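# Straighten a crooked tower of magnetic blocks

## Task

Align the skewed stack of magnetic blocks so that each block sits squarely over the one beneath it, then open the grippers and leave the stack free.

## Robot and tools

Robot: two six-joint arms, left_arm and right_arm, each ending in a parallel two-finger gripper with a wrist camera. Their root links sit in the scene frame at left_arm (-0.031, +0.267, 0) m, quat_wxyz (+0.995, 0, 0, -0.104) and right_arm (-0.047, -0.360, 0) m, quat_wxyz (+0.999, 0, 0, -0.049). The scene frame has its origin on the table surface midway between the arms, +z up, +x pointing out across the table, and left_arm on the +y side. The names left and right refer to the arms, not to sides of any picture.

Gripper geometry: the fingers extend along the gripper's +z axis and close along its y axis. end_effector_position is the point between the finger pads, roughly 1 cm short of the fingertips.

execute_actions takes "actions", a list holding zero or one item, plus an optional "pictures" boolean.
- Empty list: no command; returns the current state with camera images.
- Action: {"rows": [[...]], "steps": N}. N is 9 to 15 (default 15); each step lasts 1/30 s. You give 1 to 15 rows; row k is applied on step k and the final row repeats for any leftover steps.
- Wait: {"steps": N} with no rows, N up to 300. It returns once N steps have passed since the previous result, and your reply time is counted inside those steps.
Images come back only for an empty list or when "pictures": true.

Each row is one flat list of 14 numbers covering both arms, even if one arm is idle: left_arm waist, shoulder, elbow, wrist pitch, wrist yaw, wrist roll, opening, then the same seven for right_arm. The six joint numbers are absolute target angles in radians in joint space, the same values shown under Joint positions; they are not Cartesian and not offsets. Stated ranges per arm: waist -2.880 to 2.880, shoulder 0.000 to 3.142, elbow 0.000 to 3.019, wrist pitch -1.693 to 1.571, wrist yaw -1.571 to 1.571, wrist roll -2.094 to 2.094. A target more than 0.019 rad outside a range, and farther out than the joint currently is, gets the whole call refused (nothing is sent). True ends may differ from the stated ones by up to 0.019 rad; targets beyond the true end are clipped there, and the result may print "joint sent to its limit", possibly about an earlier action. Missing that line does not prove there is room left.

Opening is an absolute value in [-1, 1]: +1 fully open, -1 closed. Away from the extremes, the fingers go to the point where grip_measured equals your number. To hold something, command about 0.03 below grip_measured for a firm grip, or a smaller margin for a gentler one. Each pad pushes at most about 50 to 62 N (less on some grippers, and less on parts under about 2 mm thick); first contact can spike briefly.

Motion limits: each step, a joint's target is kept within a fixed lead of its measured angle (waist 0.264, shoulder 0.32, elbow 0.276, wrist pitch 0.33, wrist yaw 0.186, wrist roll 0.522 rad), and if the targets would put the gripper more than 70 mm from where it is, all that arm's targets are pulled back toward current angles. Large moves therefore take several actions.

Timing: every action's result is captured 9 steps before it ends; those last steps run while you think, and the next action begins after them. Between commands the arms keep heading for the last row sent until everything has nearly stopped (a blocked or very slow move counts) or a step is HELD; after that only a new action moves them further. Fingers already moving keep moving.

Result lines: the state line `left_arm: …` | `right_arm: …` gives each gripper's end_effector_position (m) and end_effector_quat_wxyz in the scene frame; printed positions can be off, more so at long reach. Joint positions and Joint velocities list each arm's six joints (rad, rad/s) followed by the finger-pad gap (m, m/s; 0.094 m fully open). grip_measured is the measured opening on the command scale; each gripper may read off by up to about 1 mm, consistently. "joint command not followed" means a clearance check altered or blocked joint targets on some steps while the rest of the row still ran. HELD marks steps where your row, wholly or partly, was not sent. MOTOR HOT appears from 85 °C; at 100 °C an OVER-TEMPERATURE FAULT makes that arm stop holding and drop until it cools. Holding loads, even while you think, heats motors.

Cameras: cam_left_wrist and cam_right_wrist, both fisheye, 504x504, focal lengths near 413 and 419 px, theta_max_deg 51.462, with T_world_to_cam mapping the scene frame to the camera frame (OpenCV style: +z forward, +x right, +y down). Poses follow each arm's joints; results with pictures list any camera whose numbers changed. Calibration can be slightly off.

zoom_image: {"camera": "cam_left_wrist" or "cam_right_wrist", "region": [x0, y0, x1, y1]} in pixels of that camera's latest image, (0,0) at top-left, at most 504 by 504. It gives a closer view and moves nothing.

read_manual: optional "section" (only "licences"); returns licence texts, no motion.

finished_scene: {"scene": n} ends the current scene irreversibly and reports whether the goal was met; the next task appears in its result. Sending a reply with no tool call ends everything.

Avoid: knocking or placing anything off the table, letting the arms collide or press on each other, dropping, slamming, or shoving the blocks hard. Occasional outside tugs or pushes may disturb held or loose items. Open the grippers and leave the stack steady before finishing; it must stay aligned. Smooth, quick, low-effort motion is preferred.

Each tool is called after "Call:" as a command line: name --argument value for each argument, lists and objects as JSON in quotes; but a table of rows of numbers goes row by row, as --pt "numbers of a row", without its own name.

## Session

Call:
execute_actions --actions '[]'

Scene clock: 0.00 s of 6600.00 s.
left_arm: end_effector_position=(+0.4605, +0.6011, +0.1393) grip_measured=+1.000 end_effector_quat_wxyz=(+0.220, +0.391, +0.874, +0.187) | right_arm: end_effector_position=(+0.1152, -0.0109, +0.3781) grip_measured=+1.000 end_effector_quat_wxyz=(-0.239, +0.706, -0.517, -0.421)
Joint positions: left_arm=[ 0.865  1.645  1.219 -0.591  0.203  1.44   0.094] | right_arm=[ 0.872  1.056  1.163 -1.175 -0.919 -0.851  0.094]
Joint velocities: left_arm=[ 0.005 -0.005  0.007  0.012  0.066 -0.007  0.   ] | right_arm=[-0.015 -0.005  0.002 -0.002 -0.007 -0.066  0.   ]
Motor temperatures (°C, as the motors report them): left_arm=[24 25 24 25 22 25] | right_arm=[25 23 27 22 22 25]
camera_calibration (this result's frames):
cam_left_wrist: T_world_to_cam=[[-0.585332, -0.635199, -0.503894, 0.720753], [-0.807711, 0.510966, 0.294139, 0.0305896], [0.0706358, 0.579169, -0.812141, -0.143441], [0, 0, 0, 1]] pos_world=[0.45672, 0.525268, 0.237691]
cam_right_wrist: T_world_to_cam=[[0.934639, 0.347404, -0.0758927, -0.0792745], [0.29893, -0.883183, -0.361426, 0.0979726], [-0.192588, 0.315116, -0.929307, 0.502196], [0, 0, 0, 1]] pos_world=[0.141523, -0.0441821, 0.496088]

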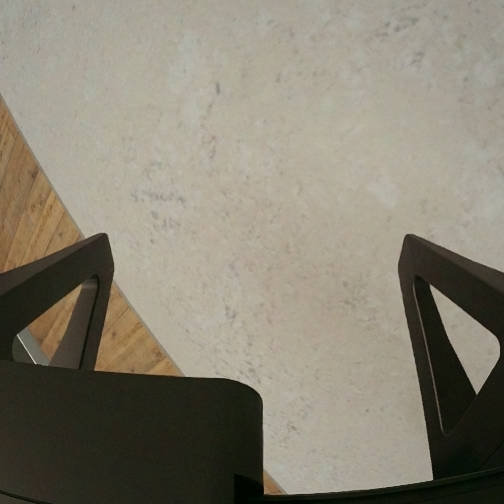

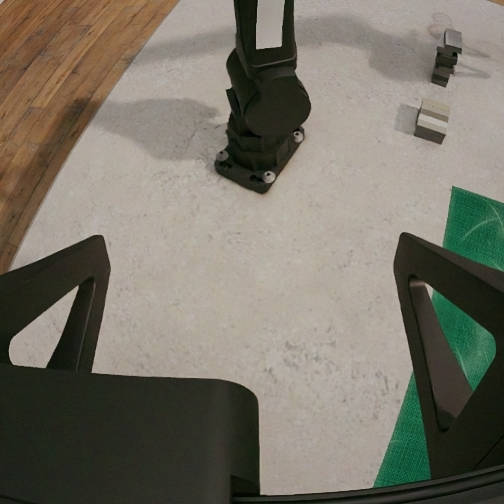

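Call:
execute_actions --actions '[{"rows":[[0.97,0.6,0.75,-1.07,0,0,1, 0.3,0.1,0.1,-0.2,0,0,1]]}]'

Call:
execute_actions --actions '[{"steps":40}]' --pictures true

Scene clock: 0.67 s of 6600.00 s.
left_arm: end_effector_position=(+0.3327, +0.5556, +0.1064) grip_measured=+1.000 end_effector_quat_wxyz=(+0.104, +0.254, +0.956, +0.104) | right_arm: end_effector_position=(+0.2113, -0.1233, +0.3246) grip_measured=+1.000 end_effector_quat_wxyz=(+0.415, -0.505, +0.717, +0.241)
Joint positions: left_arm=[ 0.898  1.473  1.006 -0.812  0.048  1.202  0.094] | right_arm=[ 0.589  0.732  0.809 -0.753 -0.534 -0.474  0.094]
Joint velocities: left_arm=[ 0.278 -1.177 -1.272 -1.165 -0.359 -1.179  0.   ] | right_arm=[-1.958 -2.252 -1.907  2.22   1.692  1.868  0.   ]
Motor temperatures (°C, as the motors report them): left_arm=[24 25 24 25 22 25] | right_arm=[25 23 27 22 22 25]
Steps of this call (steps 1 to 14: nothing new was sent; steps 15 to 20: the first 6 steps of this action). Readings (joint positions):
15: left_arm=[0.866 1.637 1.208 -0.608 0.168 1.407] | right_arm=[0.861 1.037 1.138 -1.126 -0.869 -0.800]
16: left_arm=[0.868 1.614 1.179 -0.642 0.130 1.366] | right_arm=[0.829 0.995 1.082 -1.043 -0.805 -0.736]
18: left_arm=[0.880 1.549 1.095 -0.726 0.079 1.285] | right_arm=[0.720 0.876 0.947 -0.900 -0.673 -0.608]
20: the state above

Scene clock: 2.00 s of 6600.00 s.
left_arm: end_effector_position=(+0.1711, +0.4537, +0.2563) grip_measured=+1.000 end_effector_quat_wxyz=(+0.294, -0.343, +0.885, +0.116) | right_arm: end_effector_position=(+0.2212, -0.3083, +0.1699) grip_measured=+1.000 end_effector_quat_wxyz=(+0.614, -0.081, +0.783, +0.056)
Joint positions: left_arm=[ 0.958  0.606  0.74  -1.063  0.003  0.008  0.094] | right_arm=[ 0.288  0.106  0.081 -0.217 -0.004 -0.014  0.094]
Joint velocities: left_arm=[-0.005 -0.005 -0.002 -0.022  0.007 -0.007  0.   ] | right_arm=[-0.005 -0.015 -0.017 -0.012 -0.007 -0.007  0.   ]
Motor temperatures (°C, as the motors report them): left_arm=[24 25 25 25 22 25] | right_arm=[25 23 28 22 22 25]
Kept back: nothing.
Steps of this call (steps 1 to 9: the last 9 steps of your previous action; steps 10 to 40: the robot went on to your last target). Readings (joint positions):
1: left_arm=[0.908 1.431 0.960 -0.851 0.036 1.157] | right_arm=[0.520 0.652 0.740 -0.677 -0.462 -0.410]
2: left_arm=[0.917 1.385 0.914 -0.889 0.026 1.105] | right_arm=[0.452 0.567 0.666 -0.592 -0.380 -0.348]
4: left_arm=[0.936 1.275 0.827 -0.962 0.012 0.977] | right_arm=[0.338 0.362 0.494 -0.390 -0.180 -0.232]
8: left_arm=[0.957 0.977 0.738 -1.046 0.003 0.677] | right_arm=[0.284 0.063 0.229 -0.252 -0.020 -0.127]
40: the state above
camera_calibration (this result's frames):
cam_left_wrist: T_world_to_cam=[[0.689263, -0.724511, -0.000466196, 0.210081], [-0.724504, -0.689252, -0.00510833, 0.444745], [0.00337971, 0.00385874, -0.999987, 0.378154], [0, 0, 0, 1]] pos_world=[0.17614, 0.457288, 0.380519]
cam_right_wrist: T_world_to_cam=[[0.184777, -0.982281, 0.0313425, -0.353141], [-0.751851, -0.161825, -0.639166, 0.230358], [0.632912, 0.0945384, -0.76843, 0.14495], [0, 0, 0, 1]] pos_world=[0.146707, -0.323309, 0.269689]

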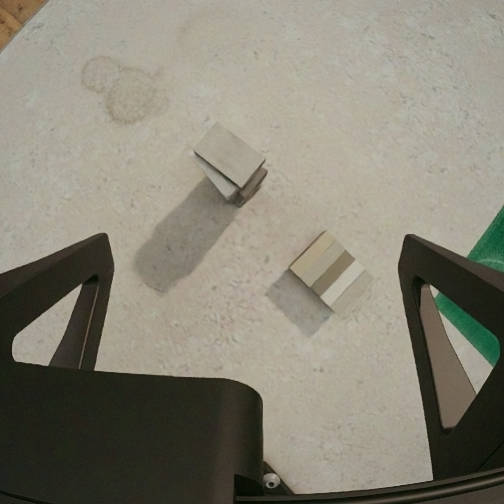

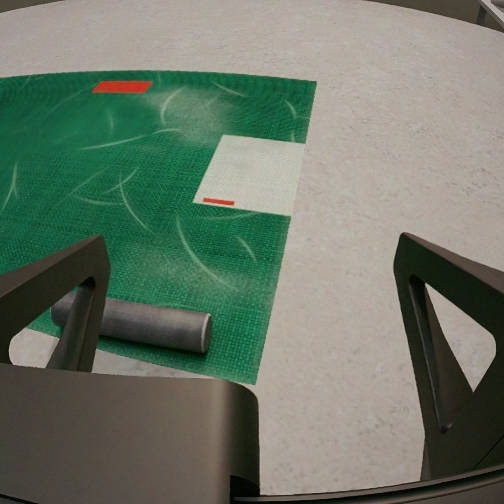

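Call:
execute_actions --actions '[{"rows":[[1.03,1.33,0.935,-1.15,0,-0.88,1, 0.3,0.1,0.1,-0.2,0,0,1]]}]'

Call:
execute_actions --actions '[{"steps":32}]' --pictures true

Scene clock: 2.70 s of 6600.00 s.
left_arm: end_effector_position=(+0.2061, +0.5129, +0.2236) grip_measured=+1.000 end_effector_quat_wxyz=(-0.174, +0.589, -0.789, -0.028) | right_arm: end_effector_position=(+0.2212, -0.3083, +0.1699) grip_measured=+1.000 end_effector_quat_wxyz=(+0.614, -0.081, +0.783, +0.056)
Joint positions: left_arm=[ 1.015  1.004  0.919 -1.133  0.002 -0.477  0.094] | right_arm=[ 0.288  0.106  0.081 -0.217 -0.004 -0.014  0.094]
Joint velocities: left_arm=[ 0.112  2.398  0.442 -0.012 -0.081 -1.81   0.   ] | right_arm=[-0.024 -0.005  0.002 -0.007  0.007  0.037  0.   ]
Motor temperatures (°C, as the motors report them): left_arm=[24 25 25 25 22 25] | right_arm=[25 23 28 22 22 25]
Steps of this call (steps 1 to 15: the robot went on to your last target; steps 16 to 21: the first 6 steps of this action). Readings (joint positions):
16: left_arm=[0.961 0.628 0.754 -1.083 0.003 -0.066] | right_arm=[0.288 0.106 0.081 -0.217 -0.004 -0.014]
17: left_arm=[0.973 0.680 0.789 -1.115 0.003 -0.157] | right_arm=[0.288 0.106 0.081 -0.217 -0.004 -0.014]
19: left_arm=[1.001 0.836 0.867 -1.133 0.003 -0.331] | right_arm=[0.288 0.106 0.081 -0.217 -0.004 -0.014]
21: the state above

Scene clock: 3.77 s of 6600.00 s.
left_arm: end_effector_position=(+0.2107, +0.5194, +0.1123) grip_measured=+1.000 end_effector_quat_wxyz=(-0.004, +0.745, -0.667, +0.001) | right_arm: end_effector_position=(+0.2212, -0.3083, +0.1699) grip_measured=+1.000 end_effector_quat_wxyz=(+0.614, -0.081, +0.783, +0.056)
Joint positions: left_arm=[ 1.018  1.334  0.912 -1.142  0.002 -0.872  0.094] | right_arm=[ 0.288  0.106  0.081 -0.217 -0.004 -0.014  0.094]
Joint velocities: left_arm=[-0.015 -0.005 -0.007  0.007  0.022 -0.037  0.   ] | right_arm=[ 0.005  0.005  0.002  0.012 -0.022  0.139  0.   ]
Motor temperatures (°C, as the motors report them): left_arm=[24 25 25 25 22 25] | right_arm=[25 23 29 22 22 25]
Kept back: nothing.
Steps of this call (steps 1 to 9: the last 9 steps of your previous action; steps 10 to 32: the robot went on to your last target). Readings (joint positions):
1: left_arm=[1.018 1.084 0.929 -1.133 0.002 -0.530] | right_arm=[0.288 0.106 0.081 -0.217 -0.004 -0.014]
2: left_arm=[1.018 1.161 0.931 -1.133 0.002 -0.585] | right_arm=[0.288 0.106 0.081 -0.217 -0.004 -0.014]
4: left_arm=[1.018 1.301 0.930 -1.134 0.002 -0.687] | right_arm=[0.288 0.106 0.081 -0.217 -0.004 -0.014]
8: left_arm=[1.018 1.407 0.913 -1.138 0.002 -0.797] | right_arm=[0.288 0.106 0.081 -0.217 -0.004 -0.014]
32: the state above
camera_calibration (this result's frames):
cam_left_wrist: T_world_to_cam=[[0.991844, 0.127409, -0.00338681, -0.275573], [0.10461, -0.798606, 0.592692, 0.332906], [0.0728099, -0.588213, -0.805422, 0.504774], [0, 0, 0, 1]] pos_world=[0.201748, 0.597886, 0.208312]
cam_right_wrist: T_world_to_cam=[[0.184777, -0.982281, 0.0313425, -0.353141], [-0.751851, -0.161825, -0.639166, 0.230358], [0.632912, 0.0945384, -0.76843, 0.14495], [0, 0, 0, 1]] pos_world=[0.146707, -0.323309, 0.269689]

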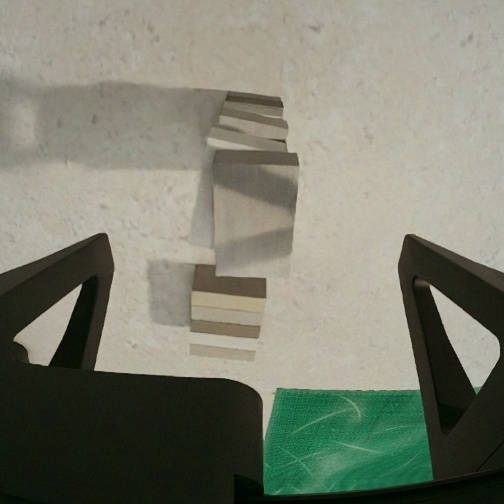

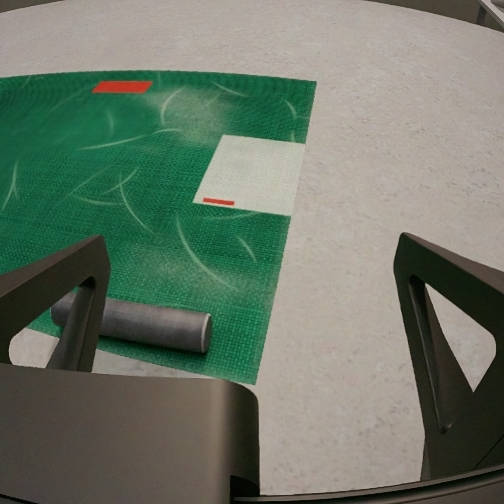

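Call:
execute_actions --actions '[{"rows":[[1.03,1.35,0.905,-1.12,0,-0.79,1, 0.3,0.1,0.1,-0.2,0,0,1],[1.03,1.36,0.893,-1.1,0,-0.79,1, 0.3,0.1,0.1,-0.2,0,0,1],[1.03,1.372,0.881,-1.075,0,-0.79,1, 0.3,0.1,0.1,-0.2,0,0,1],[1.03,1.384,0.869,-1.05,0,-0.79,1, 0.3,0.1,0.1,-0.2,0,0,1],[1.03,1.396,0.857,-1.025,0,-0.79,1, 0.3,0.1,0.1,-0.2,0,0,1],[1.03,1.408,0.845,-1.0,0,-0.79,1, 0.3,0.1,0.1,-0.2,0,0,1],[1.03,1.42,0.833,-0.98,0,-0.79,1, 0.3,0.1,0.1,-0.2,0,0,1],[1.03,1.43,0.822,-0.96,0,-0.79,1, 0.3,0.1,0.1,-0.2,0,0,1],[1.03,1.44,0.812,-0.94,0,-0.79,1, 0.3,0.1,0.1,-0.2,0,0,1],[1.03,1.448,0.804,-0.92,0,-0.79,1, 0.3,0.1,0.1,-0.2,0,0,1],[1.03,1.454,0.798,-0.908,0,-0.79,1, 0.3,0.1,0.1,-0.2,0,0,1],[1.03,1.458,0.794,-0.9,0,-0.79,1, 0.3,0.1,0.1,-0.2,0,0,1]]}]'

Call:
execute_actions --actions '[{"steps":20}]' --pictures true

Scene clock: 5.23 s of 6600.00 s.
left_arm: end_effector_position=(+0.2142, +0.5230, +0.0913) grip_measured=+1.000 end_effector_quat_wxyz=(-0.015, +0.727, -0.687, +0.001) | right_arm: end_effector_position=(+0.2212, -0.3083, +0.1699) grip_measured=+1.000 end_effector_quat_wxyz=(+0.614, -0.081, +0.783, +0.056)
Joint positions: left_arm=[ 1.018  1.36   0.875 -1.056  0.002 -0.818  0.094] | right_arm=[ 0.288  0.106  0.081 -0.217 -0.004 -0.014  0.094]
Joint velocities: left_arm=[ 0.005  0.357 -0.339  0.691 -0.022  0.11   0.   ] | right_arm=[-0.024 -0.005  0.002  0.002 -0.051  0.051  0.   ]
Motor temperatures (°C, as the motors report them): left_arm=[24 25 26 25 22 25] | right_arm=[25 23 29 22 22 25]
Steps of this call (steps 1 to 15: the robot went on to your last target; steps 16 to 38: nothing new was sent; steps 39 to 44: the first 6 steps of this action). Readings (joint positions):
39: left_arm=[1.018 1.334 0.912 -1.140 0.002 -0.861] | right_arm=[0.288 0.106 0.081 -0.217 -0.004 -0.014]
40: left_arm=[1.018 1.335 0.909 -1.133 0.002 -0.848] | right_arm=[0.288 0.106 0.081 -0.217 -0.004 -0.014]
42: left_arm=[1.018 1.341 0.896 -1.100 0.002 -0.830] | right_arm=[0.288 0.106 0.081 -0.217 -0.004 -0.014]
44: the state above

Scene clock: 5.90 s of 6600.00 s.
left_arm: end_effector_position=(+0.2059, +0.5143, +0.0285) grip_measured=+1.000 end_effector_quat_wxyz=(+0.010, +0.720, -0.694, +0.001) | right_arm: end_effector_position=(+0.2212, -0.3083, +0.1699) grip_measured=+1.000 end_effector_quat_wxyz=(+0.614, -0.081, +0.783, +0.056)
Joint positions: left_arm=[ 1.018  1.466  0.787 -0.911  0.002 -0.798  0.094] | right_arm=[ 0.288  0.106  0.081 -0.217 -0.004 -0.014  0.094]
Joint velocities: left_arm=[-0.005 -0.005 -0.017 -0.007 -0.037  0.022  0.   ] | right_arm=[-0.015 -0.015 -0.007 -0.002 -0.081 -0.095  0.   ]
Motor temperatures (°C, as the motors report them): left_arm=[24 25 26 25 22 25] | right_arm=[25 23 30 22 22 25]
Kept back: nothing.
Steps of this call (steps 1 to 9: the last 9 steps of your previous action; steps 10 to 20: the robot went on to your last target). Readings (joint positions):
1: left_arm=[1.018 1.373 0.863 -1.033 0.002 -0.814] | right_arm=[0.288 0.106 0.081 -0.217 -0.004 -0.014]
2: left_arm=[1.018 1.388 0.850 -1.011 0.002 -0.811] | right_arm=[0.288 0.106 0.081 -0.217 -0.004 -0.014]
4: left_arm=[1.018 1.420 0.824 -0.970 0.002 -0.806] | right_arm=[0.288 0.106 0.081 -0.217 -0.004 -0.014]
8: left_arm=[1.018 1.463 0.790 -0.922 0.002 -0.801] | right_arm=[0.288 0.106 0.081 -0.217 -0.004 -0.014]
20: the state above
camera_calibration (this result's frames):
cam_left_wrist: T_world_to_cam=[[0.998329, 0.053096, -0.0227925, -0.233011], [0.0560265, -0.793036, 0.606593, 0.385789], [0.0141324, -0.606856, -0.794686, 0.456043], [0, 0, 0, 1]] pos_world=[0.204563, 0.595069, 0.123083]
cam_right_wrist: T_world_to_cam=[[0.184777, -0.982281, 0.0313425, -0.353141], [-0.751851, -0.161825, -0.639166, 0.230358], [0.632912, 0.0945384, -0.76843, 0.14495], [0, 0, 0, 1]] pos_world=[0.146707, -0.323309, 0.269689]

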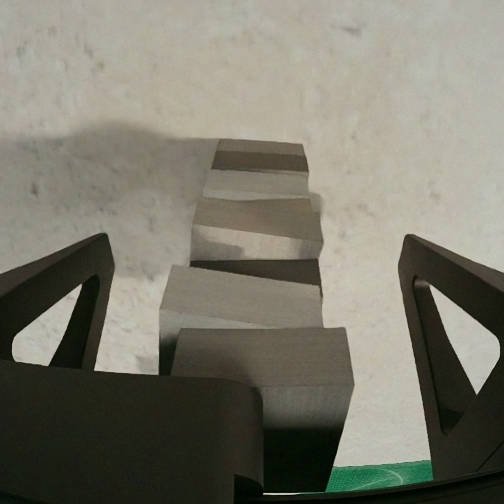

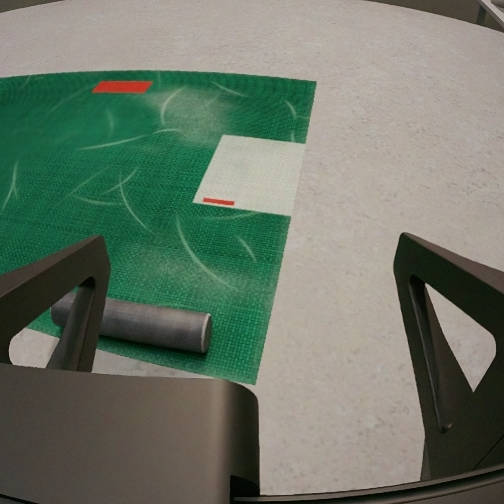

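Call:
execute_actions --actions '[{"rows":[[1.03,1.475,0.787,-0.89,0,-0.79,1, 0.3,0.1,0.1,-0.2,0,0,1],[1.03,1.479,0.785,-0.88,0,-0.79,1, 0.3,0.1,0.1,-0.2,0,0,1],[1.03,1.483,0.783,-0.872,0,-0.79,1, 0.3,0.1,0.1,-0.2,0,0,1],[1.03,1.487,0.781,-0.864,0,-0.79,1, 0.3,0.1,0.1,-0.2,0,0,1],[1.03,1.491,0.779,-0.857,0,-0.79,1, 0.3,0.1,0.1,-0.2,0,0,1],[1.03,1.495,0.777,-0.85,0,-0.79,1, 0.3,0.1,0.1,-0.2,0,0,1],[1.03,1.499,0.775,-0.844,0,-0.79,1, 0.3,0.1,0.1,-0.2,0,0,1],[1.03,1.503,0.773,-0.838,0,-0.79,1, 0.3,0.1,0.1,-0.2,0,0,1],[1.03,1.506,0.771,-0.832,0,-0.79,1, 0.3,0.1,0.1,-0.2,0,0,1],[1.03,1.509,0.769,-0.826,0,-0.79,1, 0.3,0.1,0.1,-0.2,0,0,1],[1.03,1.512,0.767,-0.82,0,-0.79,1, 0.3,0.1,0.1,-0.2,0,0,1],[1.03,1.515,0.765,-0.815,0,-0.79,1, 0.3,0.1,0.1,-0.2,0,0,1],[1.03,1.518,0.763,-0.811,0,-0.79,1, 0.3,0.1,0.1,-0.2,0,0,1],[1.03,1.52,0.762,-0.808,0,-0.79,1, 0.3,0.1,0.1,-0.2,0,0,1]]}]'

Call:
execute_actions --actions '[{"steps":18}]' --pictures true

Scene clock: 6.83 s of 6600.00 s.
left_arm: end_effector_position=(+0.2112, +0.5199, +0.0259) grip_measured=+1.000 end_effector_quat_wxyz=(-0.005, +0.720, -0.694, +0.001) | right_arm: end_effector_position=(+0.2212, -0.3083, +0.1699) grip_measured=+1.000 end_effector_quat_wxyz=(+0.614, -0.081, +0.783, +0.056)
Joint positions: left_arm=[ 1.018  1.473  0.786 -0.875  0.002 -0.798  0.094] | right_arm=[ 0.288  0.106  0.081 -0.217 -0.004 -0.014  0.094]
Joint velocities: left_arm=[ 0.005  0.083 -0.042  0.227 -0.007 -0.007  0.   ] | right_arm=[-0.005 -0.005  0.002  0.017 -0.051  0.022  0.   ]
Motor temperatures (°C, as the motors report them): left_arm=[24 25 26 25 22 25] | right_arm=[25 23 30 22 22 25]
Steps of this call (steps 1 to 15: the robot went on to your last target; steps 16 to 22: nothing new was sent; steps 23 to 28: the first 6 steps of this action). Readings (joint positions):
23: left_arm=[1.018 1.466 0.787 -0.909 0.002 -0.798] | right_arm=[0.288 0.106 0.081 -0.217 -0.004 -0.014]
24: left_arm=[1.018 1.466 0.787 -0.905 0.002 -0.798] | right_arm=[0.288 0.106 0.081 -0.217 -0.004 -0.014]
26: left_arm=[1.018 1.468 0.787 -0.890 0.002 -0.798] | right_arm=[0.288 0.106 0.081 -0.217 -0.004 -0.014]
28: the state above

Scene clock: 7.43 s of 6600.00 s.
left_arm: end_effector_position=(+0.2154, +0.5230, +0.0240) grip_measured=+1.000 end_effector_quat_wxyz=(-0.015, +0.719, -0.695, +0.003) | right_arm: end_effector_position=(+0.2212, -0.3083, +0.1699) grip_measured=+1.000 end_effector_quat_wxyz=(+0.614, -0.081, +0.783, +0.056)
Joint positions: left_arm=[ 1.018  1.477  0.784 -0.847  0.007 -0.797  0.094] | right_arm=[ 0.288  0.106  0.081 -0.217 -0.004 -0.014  0.094]
Joint velocities: left_arm=[-0.005  0.005 -0.002 -0.027 -0.022  0.022  0.   ] | right_arm=[-0.005 -0.005 -0.002 -0.002  0.081  0.007  0.   ]
Motor temperatures (°C, as the motors report them): left_arm=[24 25 26 25 22 25] | right_arm=[25 23 30 22 22 25]
Kept back: nothing.
Steps of this call (steps 1 to 9: the last 9 steps of your previous action; steps 10 to 18: the robot went on to your last target). Readings (joint positions):
1: left_arm=[1.018 1.476 0.784 -0.868 0.003 -0.798] | right_arm=[0.288 0.106 0.081 -0.217 -0.004 -0.014]
2: left_arm=[1.018 1.477 0.784 -0.865 0.004 -0.797] | right_arm=[0.288 0.106 0.081 -0.217 -0.004 -0.014]
4: left_arm=[1.018 1.477 0.784 -0.861 0.004 -0.797] | right_arm=[0.288 0.106 0.081 -0.217 -0.004 -0.014]
8: left_arm=[1.018 1.477 0.784 -0.849 0.006 -0.797] | right_arm=[0.288 0.106 0.081 -0.217 -0.004 -0.014]
18: the state above
camera_calibration (this result's frames):
cam_left_wrist: T_world_to_cam=[[0.998491, 0.05241, 0.0164122, -0.243654], [0.0330588, -0.812209, 0.582429, 0.410474], [0.0438553, -0.581007, -0.812716, 0.438076], [0, 0, 0, 1]] pos_world=[0.210504, 0.600686, 0.120958]
cam_right_wrist: T_world_to_cam=[[0.184777, -0.982281, 0.0313425, -0.353141], [-0.751851, -0.161825, -0.639166, 0.230358], [0.632912, 0.0945384, -0.76843, 0.14495], [0, 0, 0, 1]] pos_world=[0.146707, -0.323309, 0.269689]

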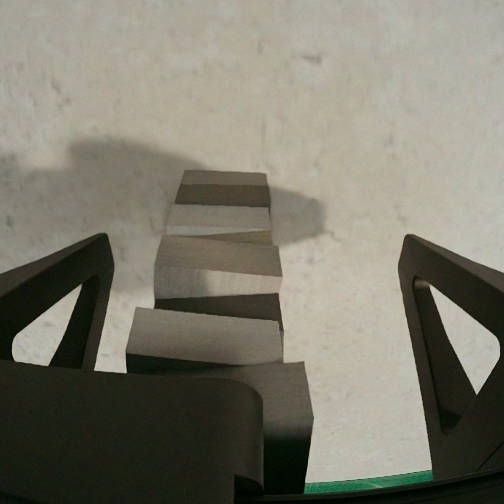

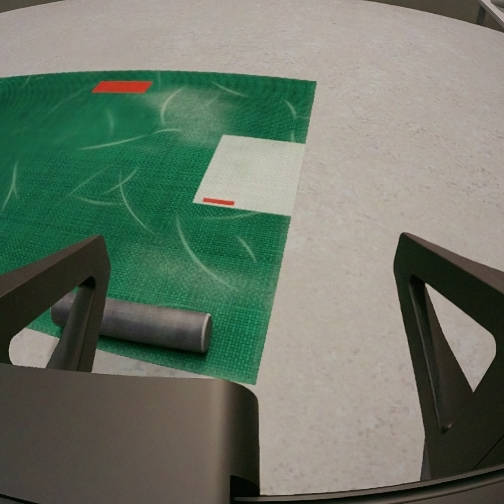

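Call:
execute_actions --actions '[{"rows":[[1.03,1.447,0.8,-0.91,0,-0.79,0.3, 0.3,0.1,0.1,-0.2,0,0,1]]}]'

Call:
execute_actions --actions '[{"steps":12}]' --pictures true

Scene clock: 7.93 s of 6600.00 s.
left_arm: end_effector_position=(+0.2070, +0.5154, +0.0272) grip_measured=+0.303 end_effector_quat_wxyz=(+0.006, +0.719, -0.695, +0.002) | right_arm: end_effector_position=(+0.2212, -0.3084, +0.1699) grip_measured=+1.000 end_effector_quat_wxyz=(+0.614, -0.081, +0.783, +0.056)
Joint positions: left_arm=[ 1.019  1.468  0.784 -0.899  0.003 -0.797  0.061] | right_arm=[ 0.288  0.106  0.081 -0.217 -0.004 -0.014  0.094]
Joint velocities: left_arm=[ 0.005 -0.005 -0.002 -0.051 -0.051 -0.081 -0.001] | right_arm=[-0.005 -0.015 -0.002 -0.007 -0.022  0.007  0.   ]
Motor temperatures (°C, as the motors report them): left_arm=[24 25 26 25 22 25] | right_arm=[25 23 30 22 22 25]
Steps of this call (steps 1 to 9: the robot went on to your last target; steps 10 to 15: the first 6 steps of this action). Readings (joint positions):
10: left_arm=[1.018 1.474 0.784 -0.857 0.006 -0.797] | right_arm=[0.288 0.106 0.081 -0.217 -0.004 -0.014]
11: left_arm=[1.019 1.471 0.784 -0.872 0.004 -0.797] | right_arm=[0.288 0.106 0.081 -0.217 -0.004 -0.014]
13: left_arm=[1.019 1.469 0.784 -0.893 0.003 -0.797] | right_arm=[0.288 0.106 0.081 -0.217 -0.004 -0.014]
15: the state above

Scene clock: 8.33 s of 6600.00 s.
left_arm: end_effector_position=(+0.2067, +0.5151, +0.0272) grip_measured=+0.302 end_effector_quat_wxyz=(+0.007, +0.719, -0.695, +0.002) | right_arm: end_effector_position=(+0.2212, -0.3084, +0.1699) grip_measured=+1.000 end_effector_quat_wxyz=(+0.614, -0.081, +0.783, +0.056)
Joint positions: left_arm=[ 1.019  1.468  0.784 -0.901  0.003 -0.797  0.061] | right_arm=[ 0.288  0.106  0.081 -0.217 -0.004 -0.014  0.094]
Joint velocities: left_arm=[-0.005 -0.005  0.017  0.007 -0.095  0.037 -0.   ] | right_arm=[-0.015 -0.015  0.002 -0.017  0.051 -0.007  0.   ]
Motor temperatures (°C, as the motors report them): left_arm=[24 25 26 25 22 25] | right_arm=[25 23 30 22 22 25]
Kept back: nothing.
Steps of this call (steps 1 to 9: the last 9 steps of your previous action; steps 10 to 12: the robot went on to your last target). Readings (joint positions):
1: left_arm=[1.019 1.468 0.784 -0.900 0.003 -0.797] | right_arm=[0.288 0.106 0.081 -0.217 -0.004 -0.014]
2: left_arm=[1.019 1.468 0.784 -0.900 0.003 -0.797] | right_arm=[0.288 0.106 0.081 -0.217 -0.004 -0.014]
4: left_arm=[1.019 1.468 0.784 -0.901 0.003 -0.797] | right_arm=[0.288 0.106 0.081 -0.217 -0.004 -0.014]
8: left_arm=[1.019 1.468 0.784 -0.901 0.003 -0.797] | right_arm=[0.288 0.106 0.081 -0.217 -0.004 -0.014]
12: the state above
camera_calibration (this result's frames):
cam_left_wrist: T_world_to_cam=[[0.998471, 0.0524259, -0.0175539, -0.233697], [0.052375, -0.795265, 0.603995, 0.389097], [0.017705, -0.603991, -0.796795, 0.453277], [0, 0, 0, 1]] pos_world=[0.204935, 0.595462, 0.122053]
cam_right_wrist: T_world_to_cam=[[0.184413, -0.982346, 0.0314337, -0.353161], [-0.7519, -0.161604, -0.639164, 0.230436], [0.63296, 0.0942351, -0.768428, 0.144844], [0, 0, 0, 1]] pos_world=[0.146712, -0.323337, 0.269689]

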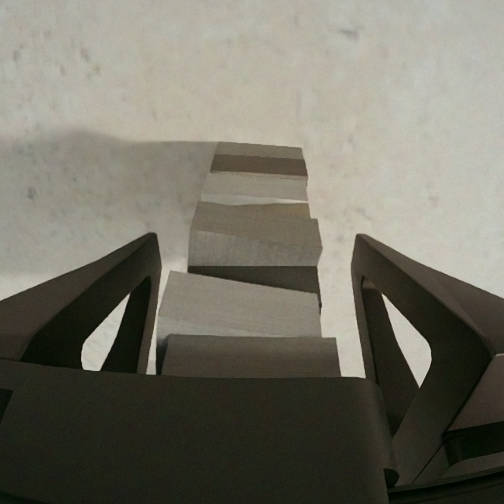

